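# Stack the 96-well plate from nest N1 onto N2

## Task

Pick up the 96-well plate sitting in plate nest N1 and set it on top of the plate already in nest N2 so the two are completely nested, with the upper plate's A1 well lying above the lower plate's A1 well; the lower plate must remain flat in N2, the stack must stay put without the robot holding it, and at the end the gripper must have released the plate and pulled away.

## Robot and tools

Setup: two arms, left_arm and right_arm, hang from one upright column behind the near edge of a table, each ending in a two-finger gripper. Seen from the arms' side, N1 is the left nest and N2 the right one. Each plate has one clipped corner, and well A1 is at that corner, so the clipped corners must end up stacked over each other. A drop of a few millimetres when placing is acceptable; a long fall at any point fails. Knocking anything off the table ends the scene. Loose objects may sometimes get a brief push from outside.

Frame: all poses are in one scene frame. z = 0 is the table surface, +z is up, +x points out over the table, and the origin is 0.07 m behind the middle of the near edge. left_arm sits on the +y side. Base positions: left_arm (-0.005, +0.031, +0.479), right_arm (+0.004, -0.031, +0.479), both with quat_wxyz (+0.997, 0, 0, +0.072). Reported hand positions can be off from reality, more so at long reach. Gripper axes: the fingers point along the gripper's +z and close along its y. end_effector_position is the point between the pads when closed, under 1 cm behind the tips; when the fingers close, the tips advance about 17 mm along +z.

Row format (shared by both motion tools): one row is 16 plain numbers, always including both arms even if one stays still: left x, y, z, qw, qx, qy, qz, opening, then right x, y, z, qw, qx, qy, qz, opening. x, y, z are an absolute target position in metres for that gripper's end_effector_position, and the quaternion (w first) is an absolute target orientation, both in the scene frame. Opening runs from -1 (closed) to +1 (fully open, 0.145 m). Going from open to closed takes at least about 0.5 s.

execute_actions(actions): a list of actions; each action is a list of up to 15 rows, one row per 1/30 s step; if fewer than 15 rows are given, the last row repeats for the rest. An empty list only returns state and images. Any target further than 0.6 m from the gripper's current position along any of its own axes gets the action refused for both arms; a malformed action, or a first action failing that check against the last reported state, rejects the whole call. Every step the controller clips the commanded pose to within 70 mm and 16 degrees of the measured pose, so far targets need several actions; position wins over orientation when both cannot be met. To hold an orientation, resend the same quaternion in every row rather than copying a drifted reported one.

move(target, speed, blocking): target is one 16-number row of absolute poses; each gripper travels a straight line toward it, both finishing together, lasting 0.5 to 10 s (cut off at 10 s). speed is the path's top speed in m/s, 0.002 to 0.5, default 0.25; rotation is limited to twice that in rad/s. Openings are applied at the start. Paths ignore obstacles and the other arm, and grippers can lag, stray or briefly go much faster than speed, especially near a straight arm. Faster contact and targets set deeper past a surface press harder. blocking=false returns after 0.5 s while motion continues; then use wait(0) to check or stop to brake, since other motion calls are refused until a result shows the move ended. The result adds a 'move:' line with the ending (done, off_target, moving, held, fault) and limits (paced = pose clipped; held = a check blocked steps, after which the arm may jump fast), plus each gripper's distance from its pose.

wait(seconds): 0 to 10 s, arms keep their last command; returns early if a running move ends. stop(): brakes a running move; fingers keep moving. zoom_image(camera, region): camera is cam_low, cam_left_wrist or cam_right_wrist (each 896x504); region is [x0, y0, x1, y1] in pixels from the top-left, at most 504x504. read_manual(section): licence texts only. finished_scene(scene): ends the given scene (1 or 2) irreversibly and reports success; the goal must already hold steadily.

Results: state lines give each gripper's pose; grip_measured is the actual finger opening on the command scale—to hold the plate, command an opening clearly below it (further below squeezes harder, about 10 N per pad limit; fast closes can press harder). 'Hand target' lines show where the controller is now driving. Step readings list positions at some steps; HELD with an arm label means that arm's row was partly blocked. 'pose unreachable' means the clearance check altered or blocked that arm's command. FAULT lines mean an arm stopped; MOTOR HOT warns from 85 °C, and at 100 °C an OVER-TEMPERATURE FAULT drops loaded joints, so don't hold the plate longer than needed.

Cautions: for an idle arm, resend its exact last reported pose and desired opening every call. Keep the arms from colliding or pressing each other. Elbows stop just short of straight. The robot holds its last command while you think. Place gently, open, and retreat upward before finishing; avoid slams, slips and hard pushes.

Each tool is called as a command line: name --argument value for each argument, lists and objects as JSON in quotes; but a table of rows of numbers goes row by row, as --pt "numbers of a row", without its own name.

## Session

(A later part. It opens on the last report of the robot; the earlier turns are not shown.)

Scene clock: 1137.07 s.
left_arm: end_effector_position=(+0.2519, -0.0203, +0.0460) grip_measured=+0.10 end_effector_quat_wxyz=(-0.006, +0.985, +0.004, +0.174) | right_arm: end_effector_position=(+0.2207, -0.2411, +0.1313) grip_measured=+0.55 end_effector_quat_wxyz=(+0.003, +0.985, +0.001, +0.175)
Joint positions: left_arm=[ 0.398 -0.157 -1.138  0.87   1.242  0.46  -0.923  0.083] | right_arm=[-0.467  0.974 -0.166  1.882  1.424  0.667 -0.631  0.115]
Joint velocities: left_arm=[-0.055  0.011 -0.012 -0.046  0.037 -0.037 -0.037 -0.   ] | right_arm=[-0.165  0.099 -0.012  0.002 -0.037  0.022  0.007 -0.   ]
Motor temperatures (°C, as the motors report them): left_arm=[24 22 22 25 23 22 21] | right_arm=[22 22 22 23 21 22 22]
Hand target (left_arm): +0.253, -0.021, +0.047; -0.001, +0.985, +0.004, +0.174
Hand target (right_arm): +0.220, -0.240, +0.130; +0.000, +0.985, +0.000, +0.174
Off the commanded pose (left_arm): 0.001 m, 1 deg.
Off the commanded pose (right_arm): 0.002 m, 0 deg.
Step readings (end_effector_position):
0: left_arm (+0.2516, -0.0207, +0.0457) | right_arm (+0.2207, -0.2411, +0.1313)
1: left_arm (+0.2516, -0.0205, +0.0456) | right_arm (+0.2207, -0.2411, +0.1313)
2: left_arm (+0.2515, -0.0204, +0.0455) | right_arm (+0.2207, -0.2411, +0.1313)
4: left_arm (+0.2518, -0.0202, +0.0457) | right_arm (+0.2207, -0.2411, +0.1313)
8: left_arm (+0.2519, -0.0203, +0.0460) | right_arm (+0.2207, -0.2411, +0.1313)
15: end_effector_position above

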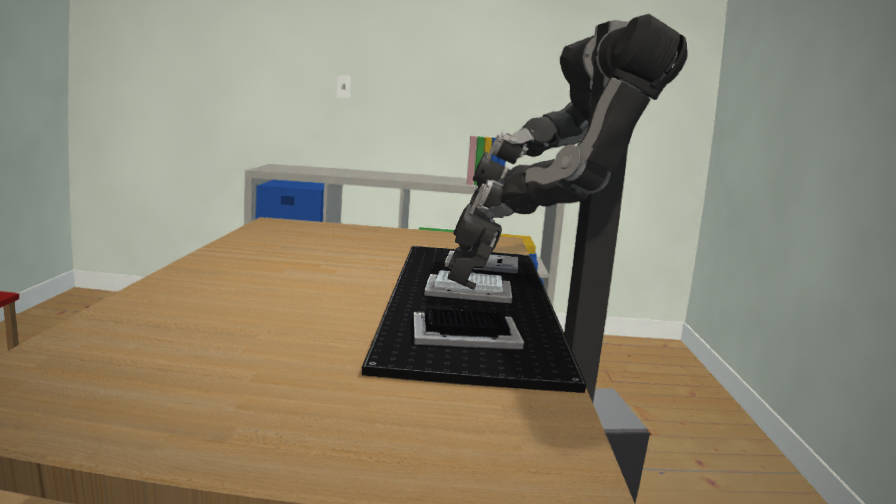

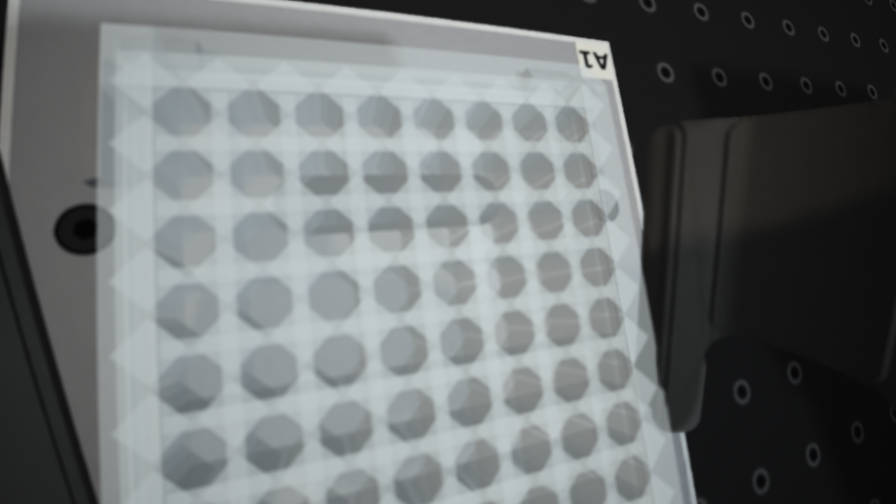

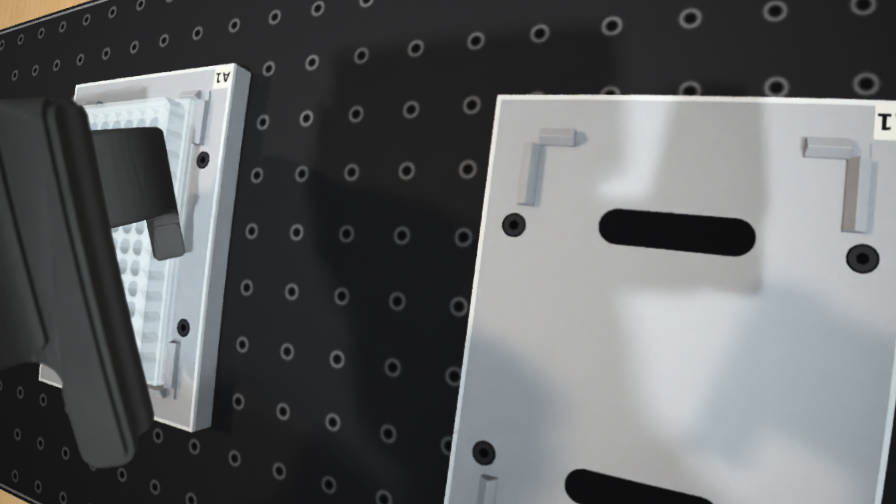

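move --target '[0.2527,-0.0212,0.058,-0.0008,0.9848,0.0043,0.1736,-0.22, 0.22,-0.24,0.13,0.0,0.985,0.0,0.174,0.55]' --speed 0.01

move --target '[0.2527,-0.0212,0.095,-0.0008,0.9848,0.0043,0.1736,-0.22, 0.22,-0.24,0.13,0.0,0.985,0.0,0.174,0.55]' --speed 0.03

Scene clock: 1158.83 s.
left_arm: end_effector_position=(+0.2528, -0.0217, +0.0576) grip_measured=+0.10 end_effector_quat_wxyz=(+0.000, +0.985, +0.004, +0.175) | right_arm: end_effector_position=(+0.2207, -0.2411, +0.1313) grip_measured=+0.55 end_effector_quat_wxyz=(+0.003, +0.985, +0.001, +0.175)
Joint positions: left_arm=[ 0.398 -0.132 -1.135  0.953  1.276  0.483 -0.973  0.083] | right_arm=[-0.467  0.974 -0.166  1.882  1.424  0.667 -0.631  0.115]
Joint velocities: left_arm=[ 0.055  0.011 -0.002 -0.002 -0.007 -0.051  0.007  0.   ] | right_arm=[ 0.099 -0.055  0.012  0.017 -0.022  0.022  0.037 -0.   ]
Motor temperatures (°C, as the motors report them): left_arm=[24 22 22 25 23 22 21] | right_arm=[22 22 22 23 21 22 22]
Hand target (left_arm): +0.253, -0.021, +0.058; -0.001, +0.985, +0.004, +0.174
Hand target (right_arm): +0.220, -0.240, +0.130; +0.000, +0.985, +0.000, +0.174
Off the commanded pose (left_arm): 0.001 m, 0 deg.
Off the commanded pose (right_arm): 0.002 m, 0 deg.
move: done

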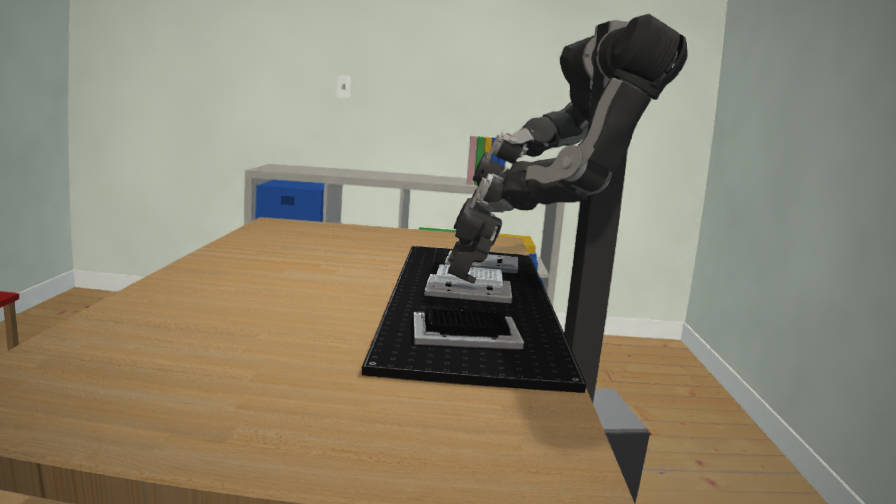

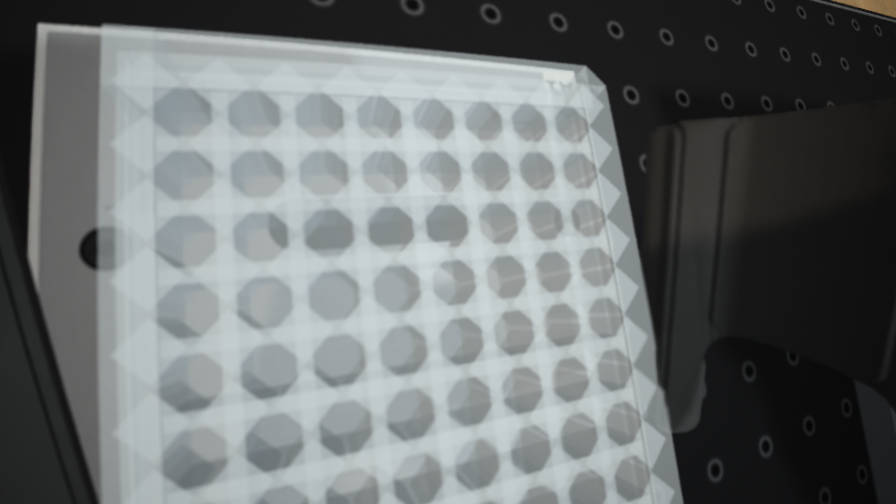

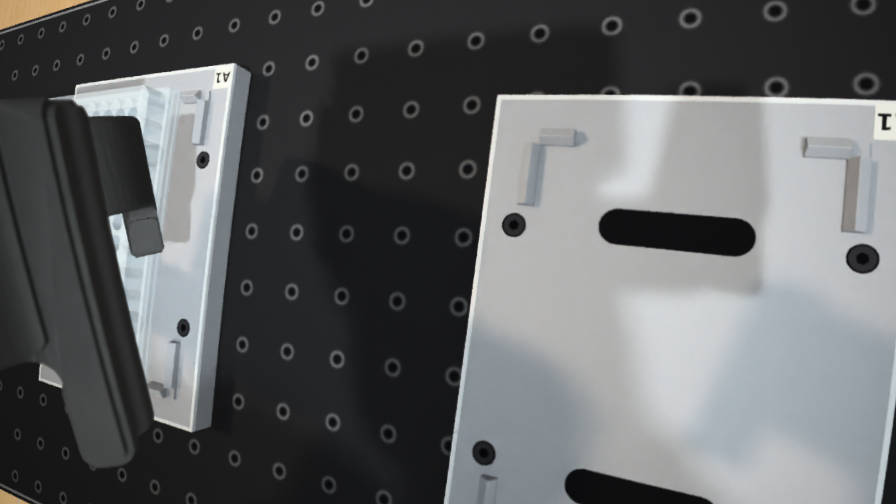

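Scene clock: 1160.30 s.
left_arm: end_effector_position=(+0.2534, -0.0210, +0.0950) grip_measured=+0.10 end_effector_quat_wxyz=(+0.000, +0.984, +0.005, +0.176) | right_arm: end_effector_position=(+0.2207, -0.2411, +0.1313) grip_measured=+0.55 end_effector_quat_wxyz=(+0.003, +0.985, +0.001, +0.175)
Joint positions: left_arm=[ 0.388 -0.088 -1.094  1.178  1.359  0.567 -1.163  0.083] | right_arm=[-0.467  0.974 -0.166  1.882  1.424  0.667 -0.631  0.115]
Joint velocities: left_arm=[-0.033 -0.011 -0.007 -0.022  0.051 -0.037 -0.051 -0.   ] | right_arm=[ 0.055  0.077 -0.012 -0.027  0.066 -0.11   0.022  0.   ]
Motor temperatures (°C, as the motors report them): left_arm=[24 22 22 25 23 21 21] | right_arm=[22 22 22 23 21 22 22]
Hand target (left_arm): +0.253, -0.020, +0.095; -0.001, +0.985, +0.005, +0.175
Hand target (right_arm): +0.220, -0.240, +0.130; +0.000, +0.985, +0.000, +0.174
Off the commanded pose (left_arm): 0.001 m, 0 deg.
Off the commanded pose (right_arm): 0.002 m, 0 deg.
move: done

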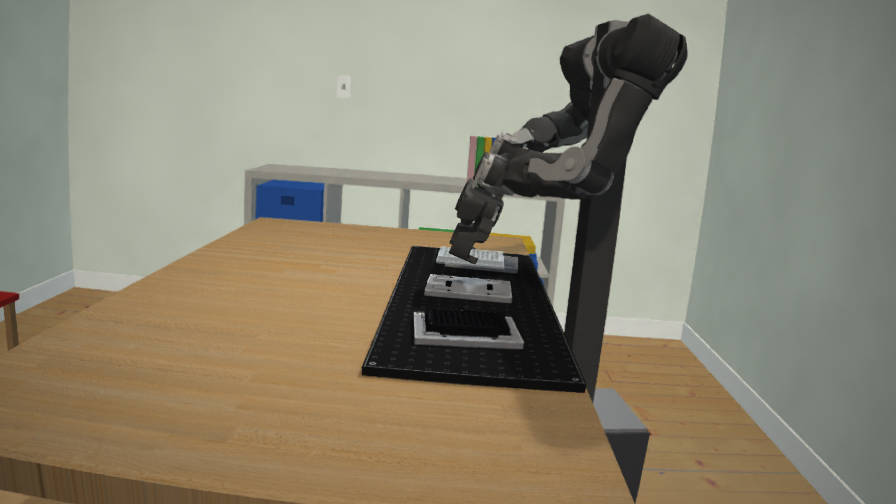

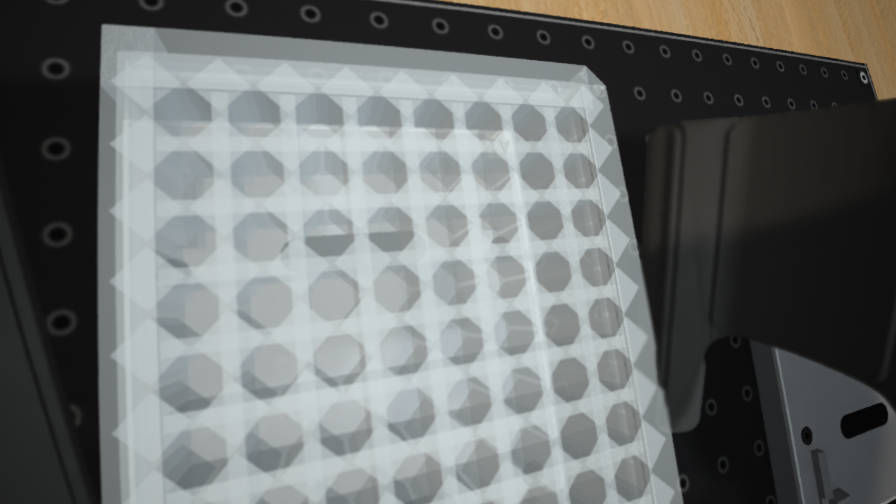

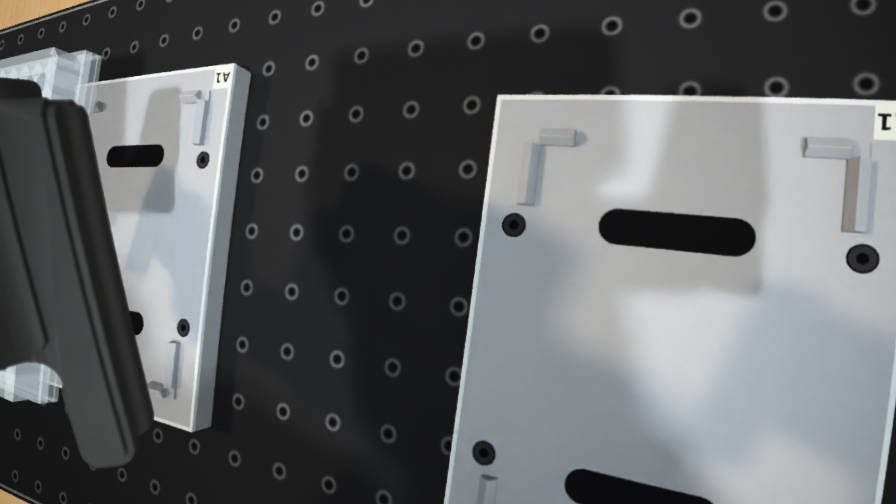

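move --target '[0.254,0.233,0.095,-0.0140,0.9827,0.0633,0.1733,-0.22, 0.22,-0.24,0.13,0.0,0.985,0.0,0.174,0.55]' --speed 0.08

Scene clock: 1182.40 s.
left_arm: end_effector_position=(+0.2535, +0.2331, +0.0933) grip_measured=+0.10 end_effector_quat_wxyz=(-0.018, +0.983, +0.061, +0.172) | right_arm: end_effector_position=(+0.2207, -0.2411, +0.1313) grip_measured=+0.55 end_effector_quat_wxyz=(+0.003, +0.985, +0.001, +0.175)
Joint positions: left_arm=[ 0.423  0.754 -1.004  1.433  1.519  0.632 -0.681  0.083] | right_arm=[-0.467  0.974 -0.166  1.882  1.424  0.667 -0.631  0.115]
Joint velocities: left_arm=[ 0.055  0.055 -0.007 -0.002  0.051 -0.037  0.066  0.   ] | right_arm=[-0.099  0.011 -0.007  0.012 -0.007  0.037 -0.066  0.   ]
Motor temperatures (°C, as the motors report them): left_arm=[24 22 22 25 23 21 21] | right_arm=[22 22 22 23 21 22 22]
Hand target (left_arm): +0.254, +0.232, +0.094; -0.016, +0.983, +0.059, +0.173
Hand target (right_arm): +0.220, -0.240, +0.130; +0.000, +0.985, +0.000, +0.174
Off the commanded pose (left_arm): 0.002 m, 1 deg.
Off the commanded pose (right_arm): 0.002 m, 0 deg.
move: done

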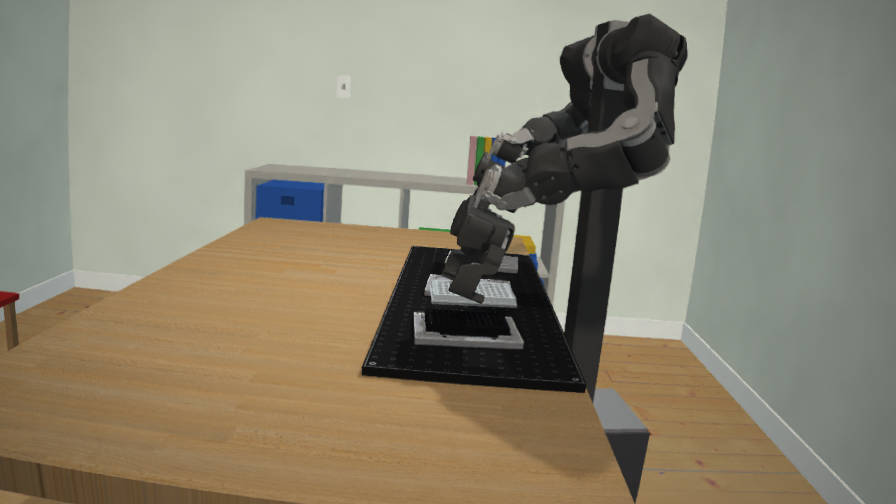

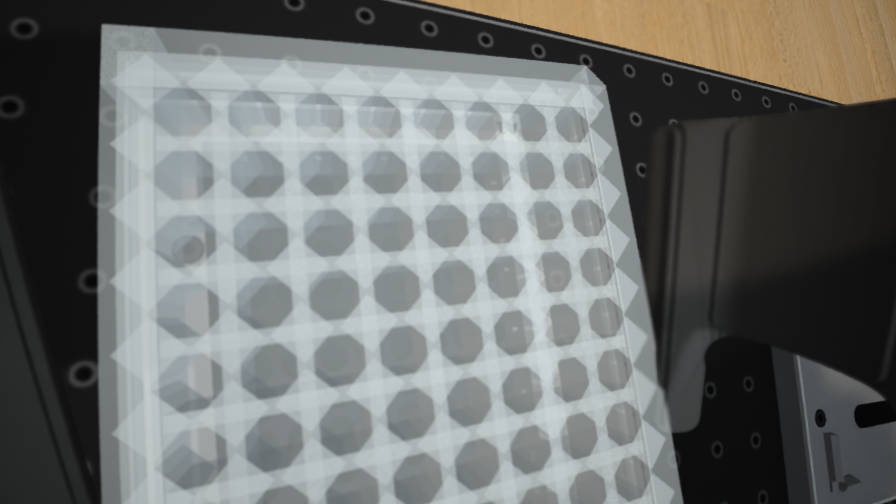

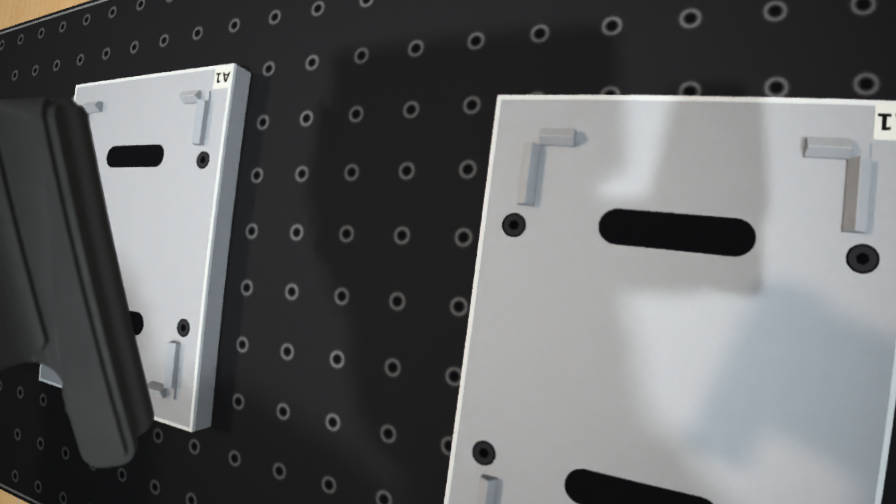

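move --target '[0.254,0.233,0.095,-0.0140,0.9827,0.0633,0.1733,-0.22, 0.21,0.05,0.115,-0.149,0.973,-0.031,0.173,0.55]' --speed 0.12

Scene clock: 1206.23 s.
left_arm: end_effector_position=(+0.2528, +0.2334, +0.0935) grip_measured=+0.10 end_effector_quat_wxyz=(-0.017, +0.983, +0.063, +0.171) | right_arm: end_effector_position=(+0.2096, +0.0502, +0.1128) grip_measured=+0.55 end_effector_quat_wxyz=(-0.149, +0.972, -0.033, +0.177)
Joint positions: left_arm=[ 0.423  0.758 -1.004  1.435  1.526  0.632 -0.681  0.083] | right_arm=[-0.043  0.033 -0.723  1.625  1.167  0.541 -1.03   0.115]
Joint velocities: left_arm=[-0.011 -0.055  0.007 -0.012 -0.037 -0.022  0.037 -0.   ] | right_arm=[-0.055  0.055 -0.007 -0.012 -0.022 -0.037  0.051  0.   ]
Motor temperatures (°C, as the motors report them): left_arm=[25 22 23 25 23 21 21] | right_arm=[22 22 22 23 21 22 22]
Hand target (left_arm): +0.254, +0.233, +0.095; -0.014, +0.983, +0.063, +0.173
Hand target (right_arm): +0.210, +0.049, +0.112; -0.148, +0.972, -0.034, +0.177
Off the commanded pose (left_arm): 0.002 m, 0 deg.
Off the commanded pose (right_arm): 0.002 m, 0 deg.
move: done

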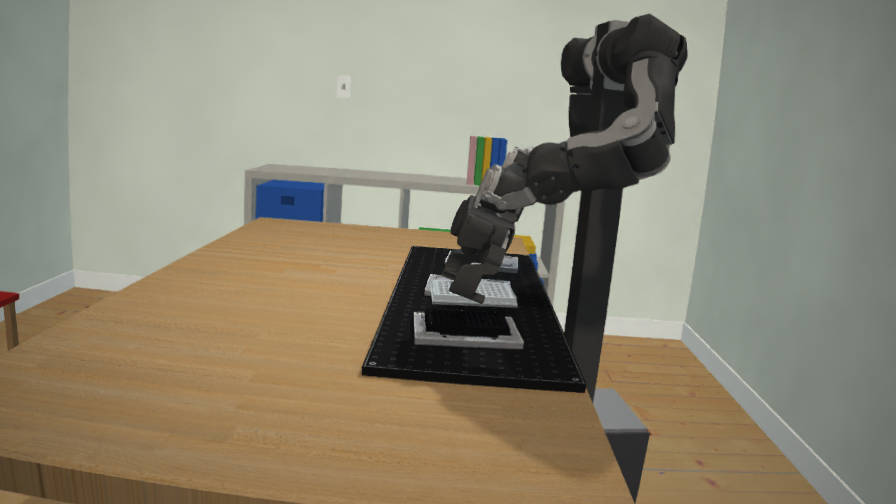

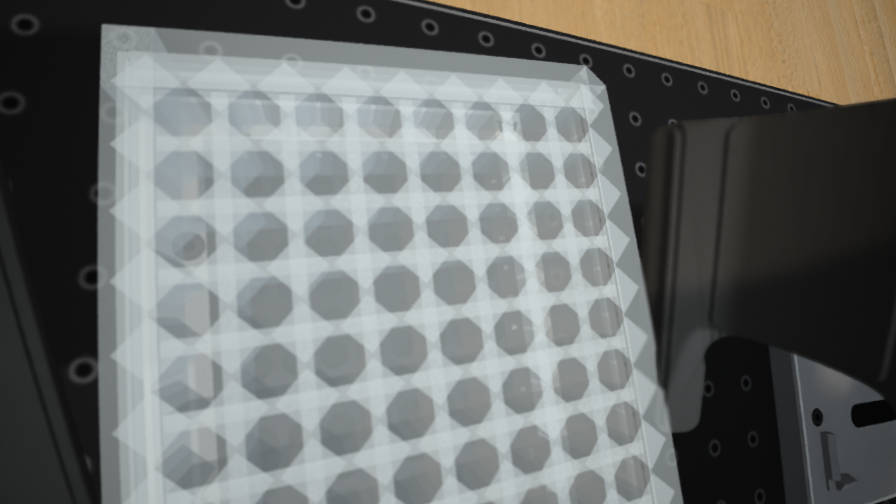

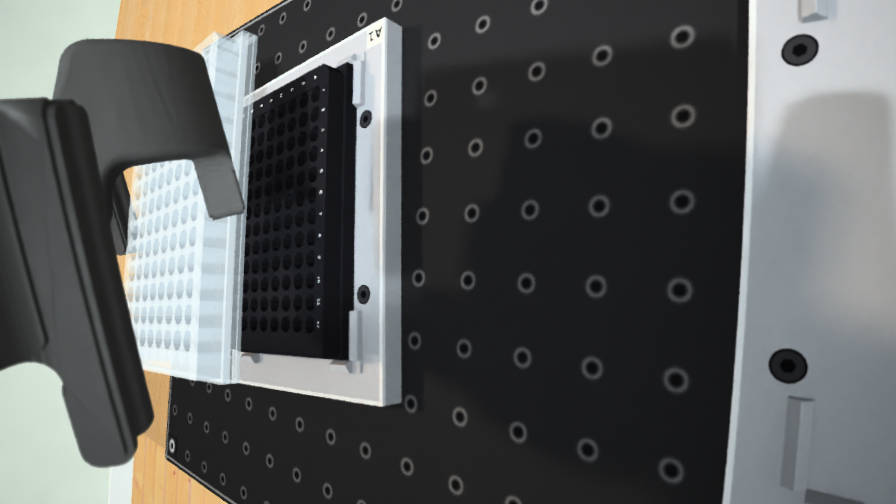

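move --target '[0.254,0.233,0.095,-0.0140,0.9827,0.0633,0.1733,-0.22, 0.215,0.05,0.105,-0.256,0.951,-0.012,0.168,0.55]' --speed 0.05

Scene clock: 1231.93 s.
left_arm: end_effector_position=(+0.2528, +0.2334, +0.0935) grip_measured=+0.10 end_effector_quat_wxyz=(-0.017, +0.983, +0.063, +0.171) | right_arm: end_effector_position=(+0.2141, +0.0504, +0.1056) grip_measured=+0.55 end_effector_quat_wxyz=(-0.256, +0.952, -0.010, +0.168)
Joint positions: left_arm=[ 0.423  0.758 -1.004  1.435  1.526  0.632 -0.681  0.083] | right_arm=[-0.039  0.164 -0.695  1.598  1.223  0.541 -0.691  0.115]
Joint velocities: left_arm=[-0.055 -0.033 -0.012 -0.017 -0.037  0.051 -0.022  0.   ] | right_arm=[ 0.099 -0.099  0.002 -0.007  0.051 -0.007  0.022 -0.   ]
Motor temperatures (°C, as the motors report them): left_arm=[25 22 23 25 23 21 21] | right_arm=[22 21 22 24 21 22 22]
Hand target (left_arm): +0.254, +0.233, +0.095; -0.014, +0.983, +0.063, +0.173
Hand target (right_arm): +0.215, +0.050, +0.105; -0.256, +0.952, -0.012, +0.168
Off the commanded pose (left_arm): 0.002 m, 0 deg.
Off the commanded pose (right_arm): 0.001 m, 0 deg.
move: done

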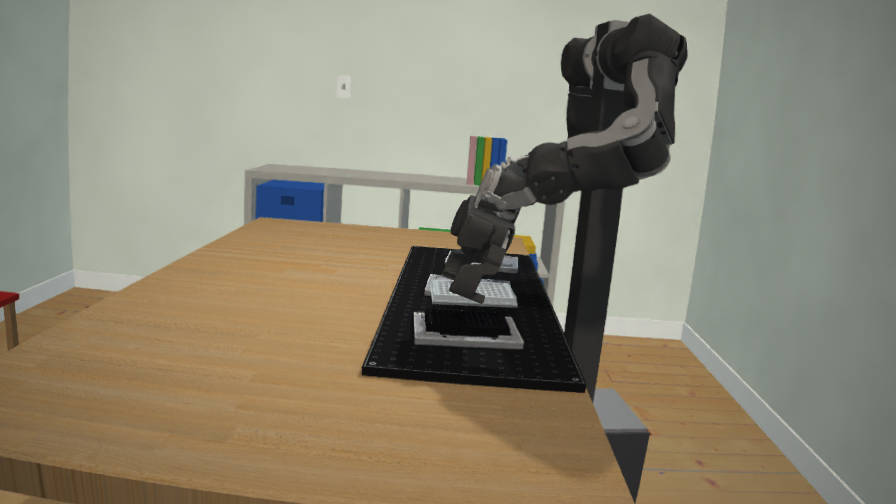

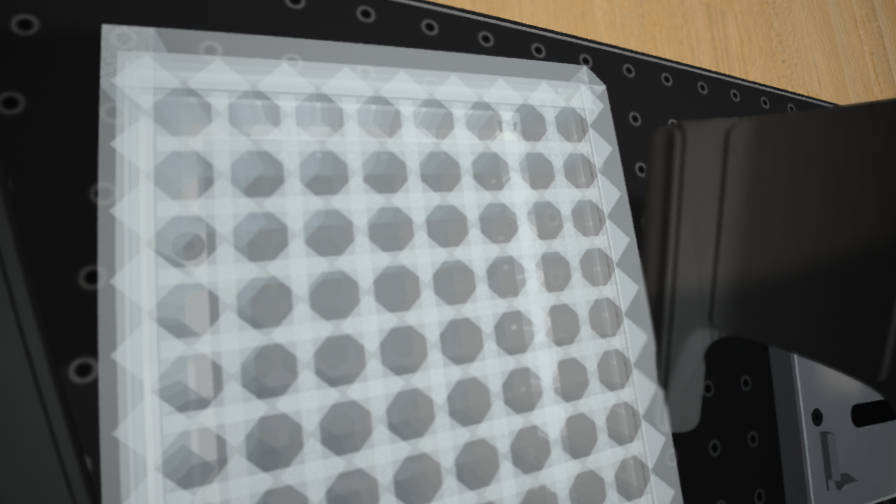

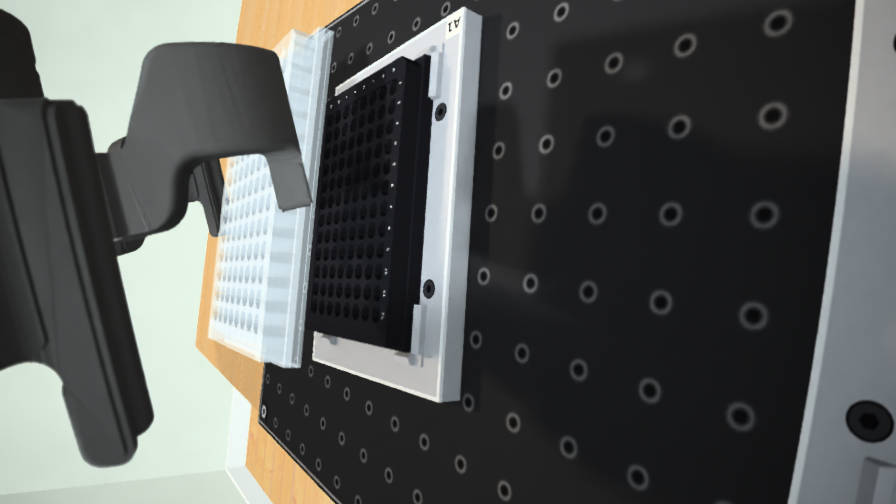

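move --target '[0.254,0.233,0.073,-0.0140,0.9827,0.0633,0.1733,-0.22, 0.215,0.05,0.105,-0.256,0.951,-0.012,0.168,0.55]' --speed 0.015

zoom_image --camera "cam_right_wrist" --region '[200, 0, 560, 420]'

Scene clock: 1241.43 s.
left_arm: end_effector_position=(+0.2544, +0.2340, +0.0738) grip_measured=+0.10 end_effector_quat_wxyz=(-0.016, +0.983, +0.064, +0.172) | right_arm: end_effector_position=(+0.2142, +0.0503, +0.1056) grip_measured=+0.55 end_effector_quat_wxyz=(-0.256, +0.952, -0.010, +0.168)
Joint positions: left_arm=[ 0.411  0.702 -1.008  1.326  1.446  0.605 -0.6    0.083] | right_arm=[-0.039  0.164 -0.695  1.598  1.223  0.541 -0.691  0.115]
Joint velocities: left_arm=[-0.077 -0.011  0.007 -0.012 -0.095  0.007  0.007 -0.   ] | right_arm=[ 0.055 -0.121  0.007 -0.007 -0.007 -0.022 -0.066  0.   ]
Motor temperatures (°C, as the motors report them): left_arm=[25 22 23 25 23 21 21] | right_arm=[22 21 22 24 21 22 22]
Hand target (left_arm): +0.254, +0.233, +0.073; -0.014, +0.983, +0.064, +0.173
Hand target (right_arm): +0.215, +0.050, +0.105; -0.256, +0.952, -0.012, +0.168
Off the commanded pose (left_arm): 0.001 m, 0 deg.
Off the commanded pose (right_arm): 0.001 m, 0 deg.
move: done

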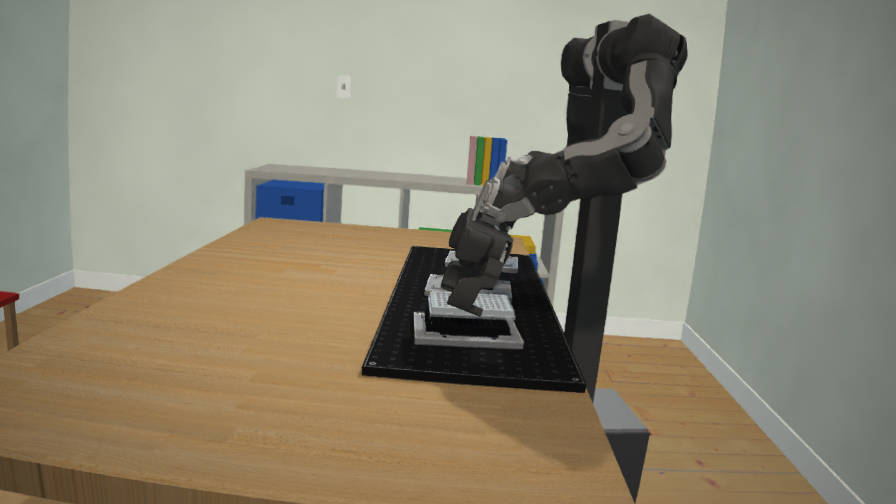

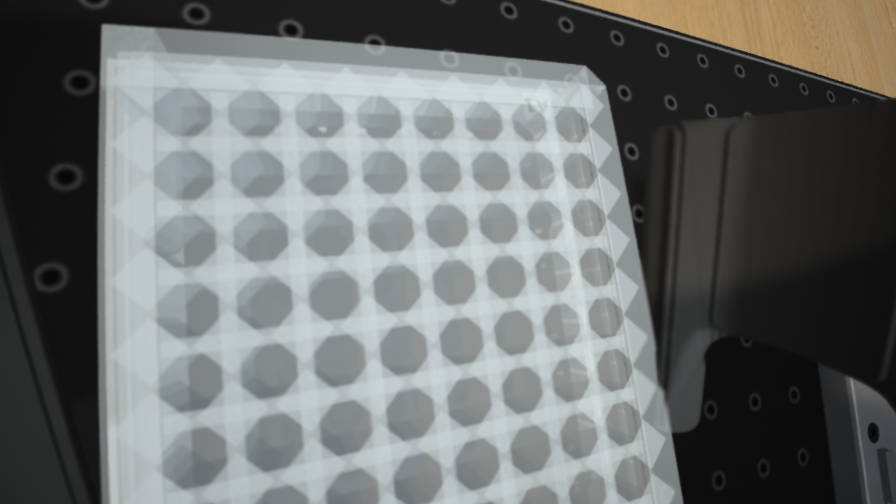

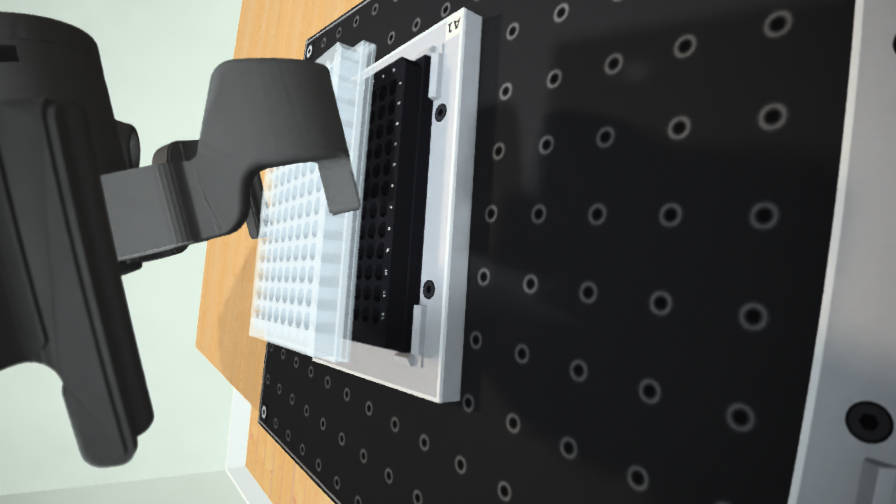

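Region (200, 0, 560, 420) of cam_right_wrist's 896x504 image, scaled by 1.200, with more detail than that image has; it fills the left 432 columns of this view, and the rest is white.

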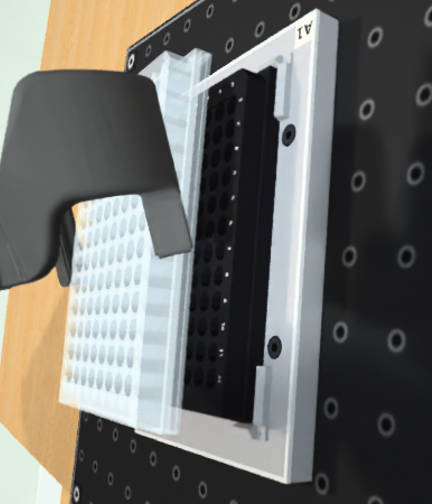

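move --target '[0.254,0.233,0.067,-0.0140,0.9827,0.0633,0.1733,-0.22, 0.215,0.05,0.105,-0.256,0.951,-0.012,0.168,0.55]' --speed 0.008

zoom_image --camera "cam_right_wrist" --region '[240, 0, 520, 420]'

zoom_image --camera "cam_low" --region '[390, 260, 550, 360]'

Scene clock: 1252.07 s.
left_arm: end_effector_position=(+0.2545, +0.2340, +0.0680) grip_measured=+0.10 end_effector_quat_wxyz=(-0.016, +0.983, +0.064, +0.173) | right_arm: end_effector_position=(+0.2142, +0.0503, +0.1056) grip_measured=+0.55 end_effector_quat_wxyz=(-0.256, +0.952, -0.010, +0.168)
Joint positions: left_arm=[ 0.406  0.686 -1.008  1.294  1.421  0.595 -0.576  0.083] | right_arm=[-0.039  0.164 -0.695  1.598  1.223  0.541 -0.691  0.115]
Joint velocities: left_arm=[ 0.077 -0.055 -0.002 -0.007  0.007 -0.007 -0.066 -0.   ] | right_arm=[ 0.011  0.033  0.002 -0.012 -0.007 -0.007  0.022 -0.   ]
Motor temperatures (°C, as the motors report them): left_arm=[25 22 23 25 23 22 21] | right_arm=[22 21 22 24 21 22 22]
Hand target (left_arm): +0.254, +0.233, +0.067; -0.014, +0.983, +0.064, +0.173
Hand target (right_arm): +0.215, +0.050, +0.105; -0.256, +0.952, -0.012, +0.168
Off the commanded pose (left_arm): 0.002 m, 0 deg.
Off the commanded pose (right_arm): 0.001 m, 0 deg.
move: done

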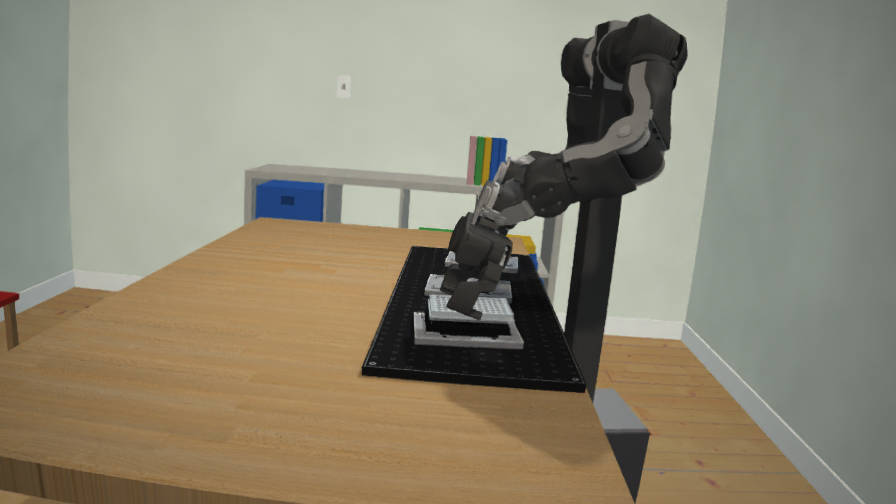

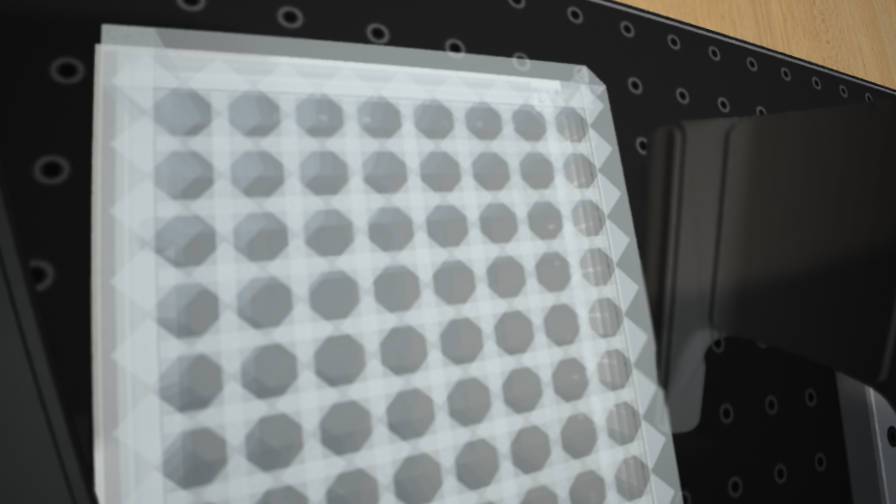

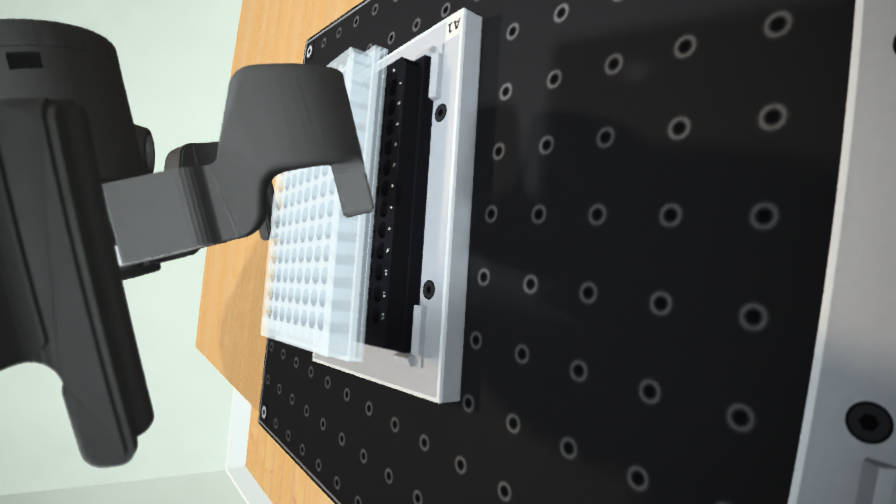

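Region (240, 0, 520, 420) of cam_right_wrist's 896x504 image, scaled by 1.200, with more detail than that image has.

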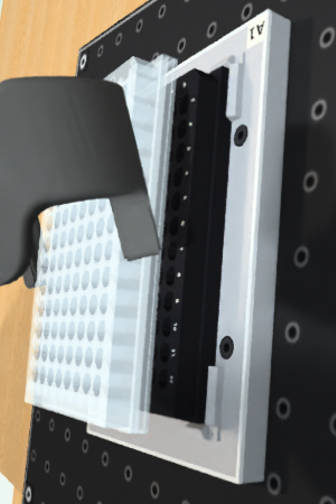

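Region (390, 260, 550, 360) of cam_low's 896x504 image, scaled by 3.150, with more detail than that image has; it fills the top 315 rows of this view, and the rest is white.

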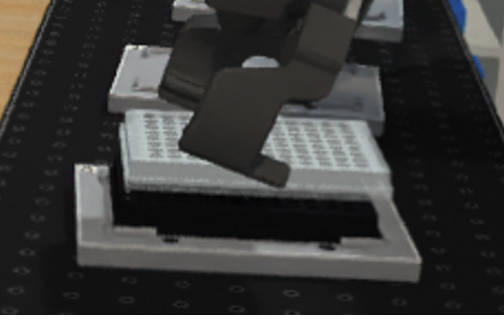

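zoom_image --camera "cam_left_wrist" --region '[60, 0, 360, 200]'

zoom_image --camera "cam_left_wrist" --region '[400, 20, 700, 220]'

Region (60, 0, 360, 200) of cam_left_wrist's 896x504 image, scaled by 1.680, with more detail than that image has.

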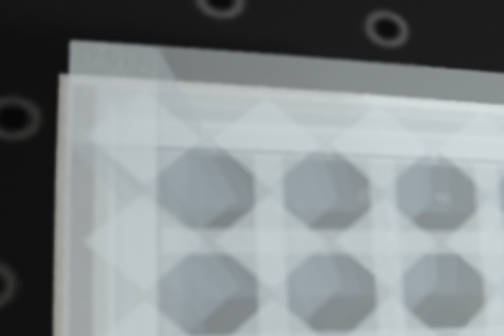

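Region (400, 20, 700, 220) of cam_left_wrist's 896x504 image, scaled by 1.680, with more detail than that image has.

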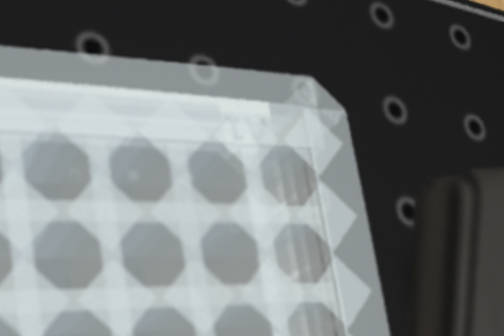

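move --target '[0.258,0.2323,0.066,-0.0140,0.9827,0.0633,0.1733,-0.22, 0.215,0.05,0.105,-0.256,0.951,-0.012,0.168,0.55]' --speed 0.004

zoom_image --camera "cam_left_wrist" --region '[60, 0, 360, 200]'

zoom_image --camera "cam_left_wrist" --region '[400, 20, 700, 220]'

zoom_image --camera "cam_right_wrist" --region '[240, 0, 520, 420]'

Scene clock: 1363.50 s.
left_arm: end_effector_position=(+0.2571, +0.2331, +0.0658) grip_measured=+0.10 end_effector_quat_wxyz=(-0.016, +0.983, +0.065, +0.173) | right_arm: end_effector_position=(+0.2143, +0.0503, +0.1057) grip_measured=+0.55 end_effector_quat_wxyz=(-0.256, +0.952, -0.010, +0.168)
Joint positions: left_arm=[ 0.413  0.67  -1.008  1.271  1.414  0.595 -0.568  0.083] | right_arm=[-0.039  0.164 -0.695  1.598  1.223  0.541 -0.691  0.115]
Joint velocities: left_arm=[ 0.033  0.099 -0.007  0.007 -0.022  0.037  0.007  0.   ] | right_arm=[ 0.011  0.033 -0.007  0.007 -0.007  0.051 -0.037  0.   ]
Motor temperatures (°C, as the motors report them): left_arm=[25 21 23 24 23 22 21] | right_arm=[22 21 22 25 21 22 22]
Hand target (left_arm): +0.258, +0.232, +0.066; -0.014, +0.983, +0.063, +0.173
Hand target (right_arm): +0.215, +0.050, +0.105; -0.256, +0.952, -0.012, +0.168
Off the commanded pose (left_arm): 0.001 m, 0 deg.
Off the commanded pose (right_arm): 0.001 m, 0 deg.
move: done

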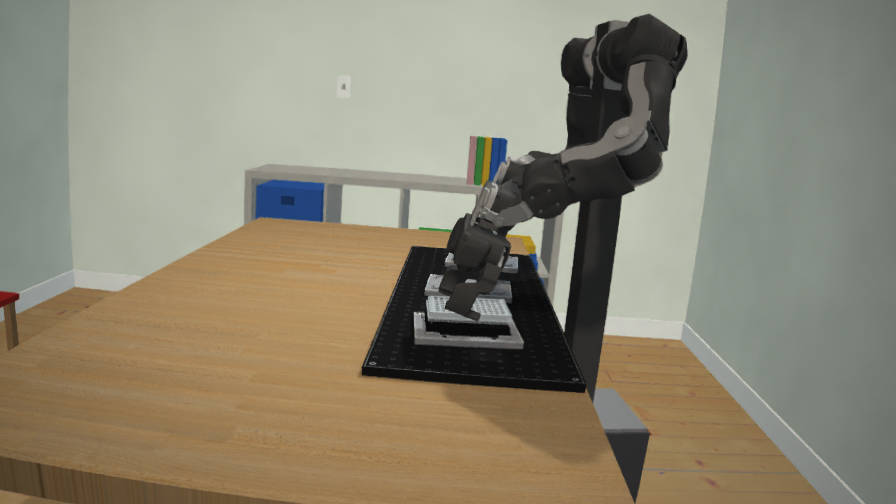

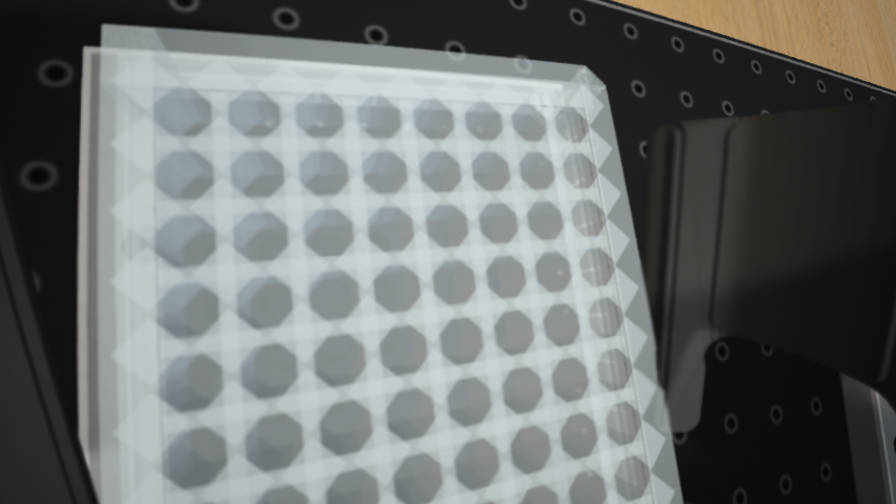

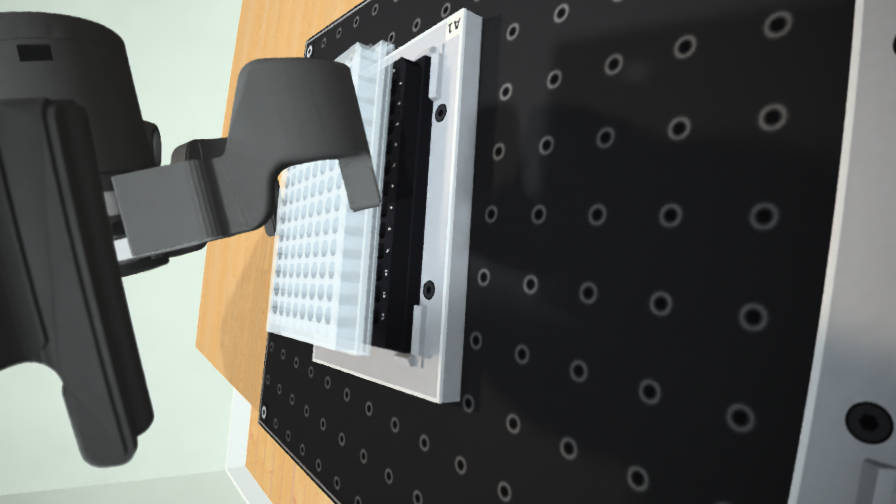

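Region (60, 0, 360, 200) of cam_left_wrist's 896x504 image, scaled by 1.680, with more detail than that image has.

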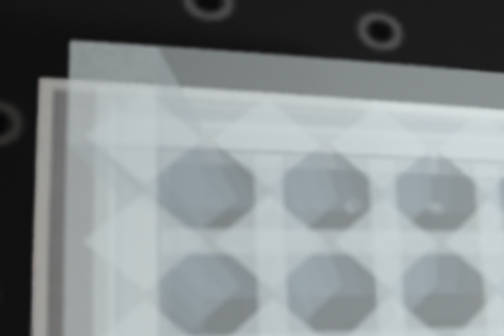

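Region (400, 20, 700, 220) of cam_left_wrist's 896x504 image, scaled by 1.680, with more detail than that image has.

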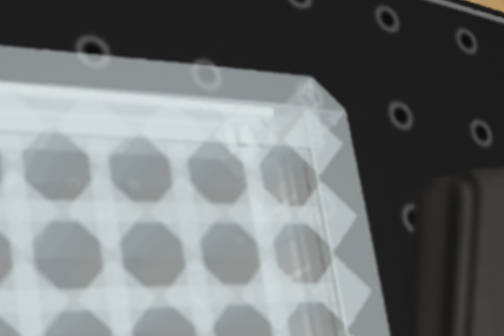

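Region (240, 0, 520, 420) of cam_right_wrist's 896x504 image, scaled by 1.200, with more detail than that image has.

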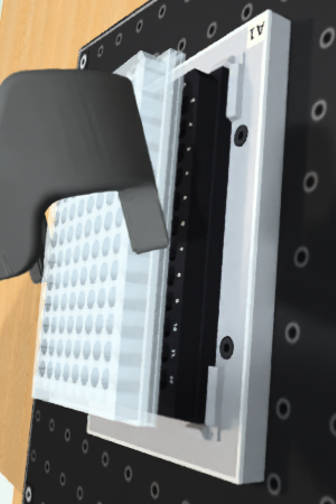

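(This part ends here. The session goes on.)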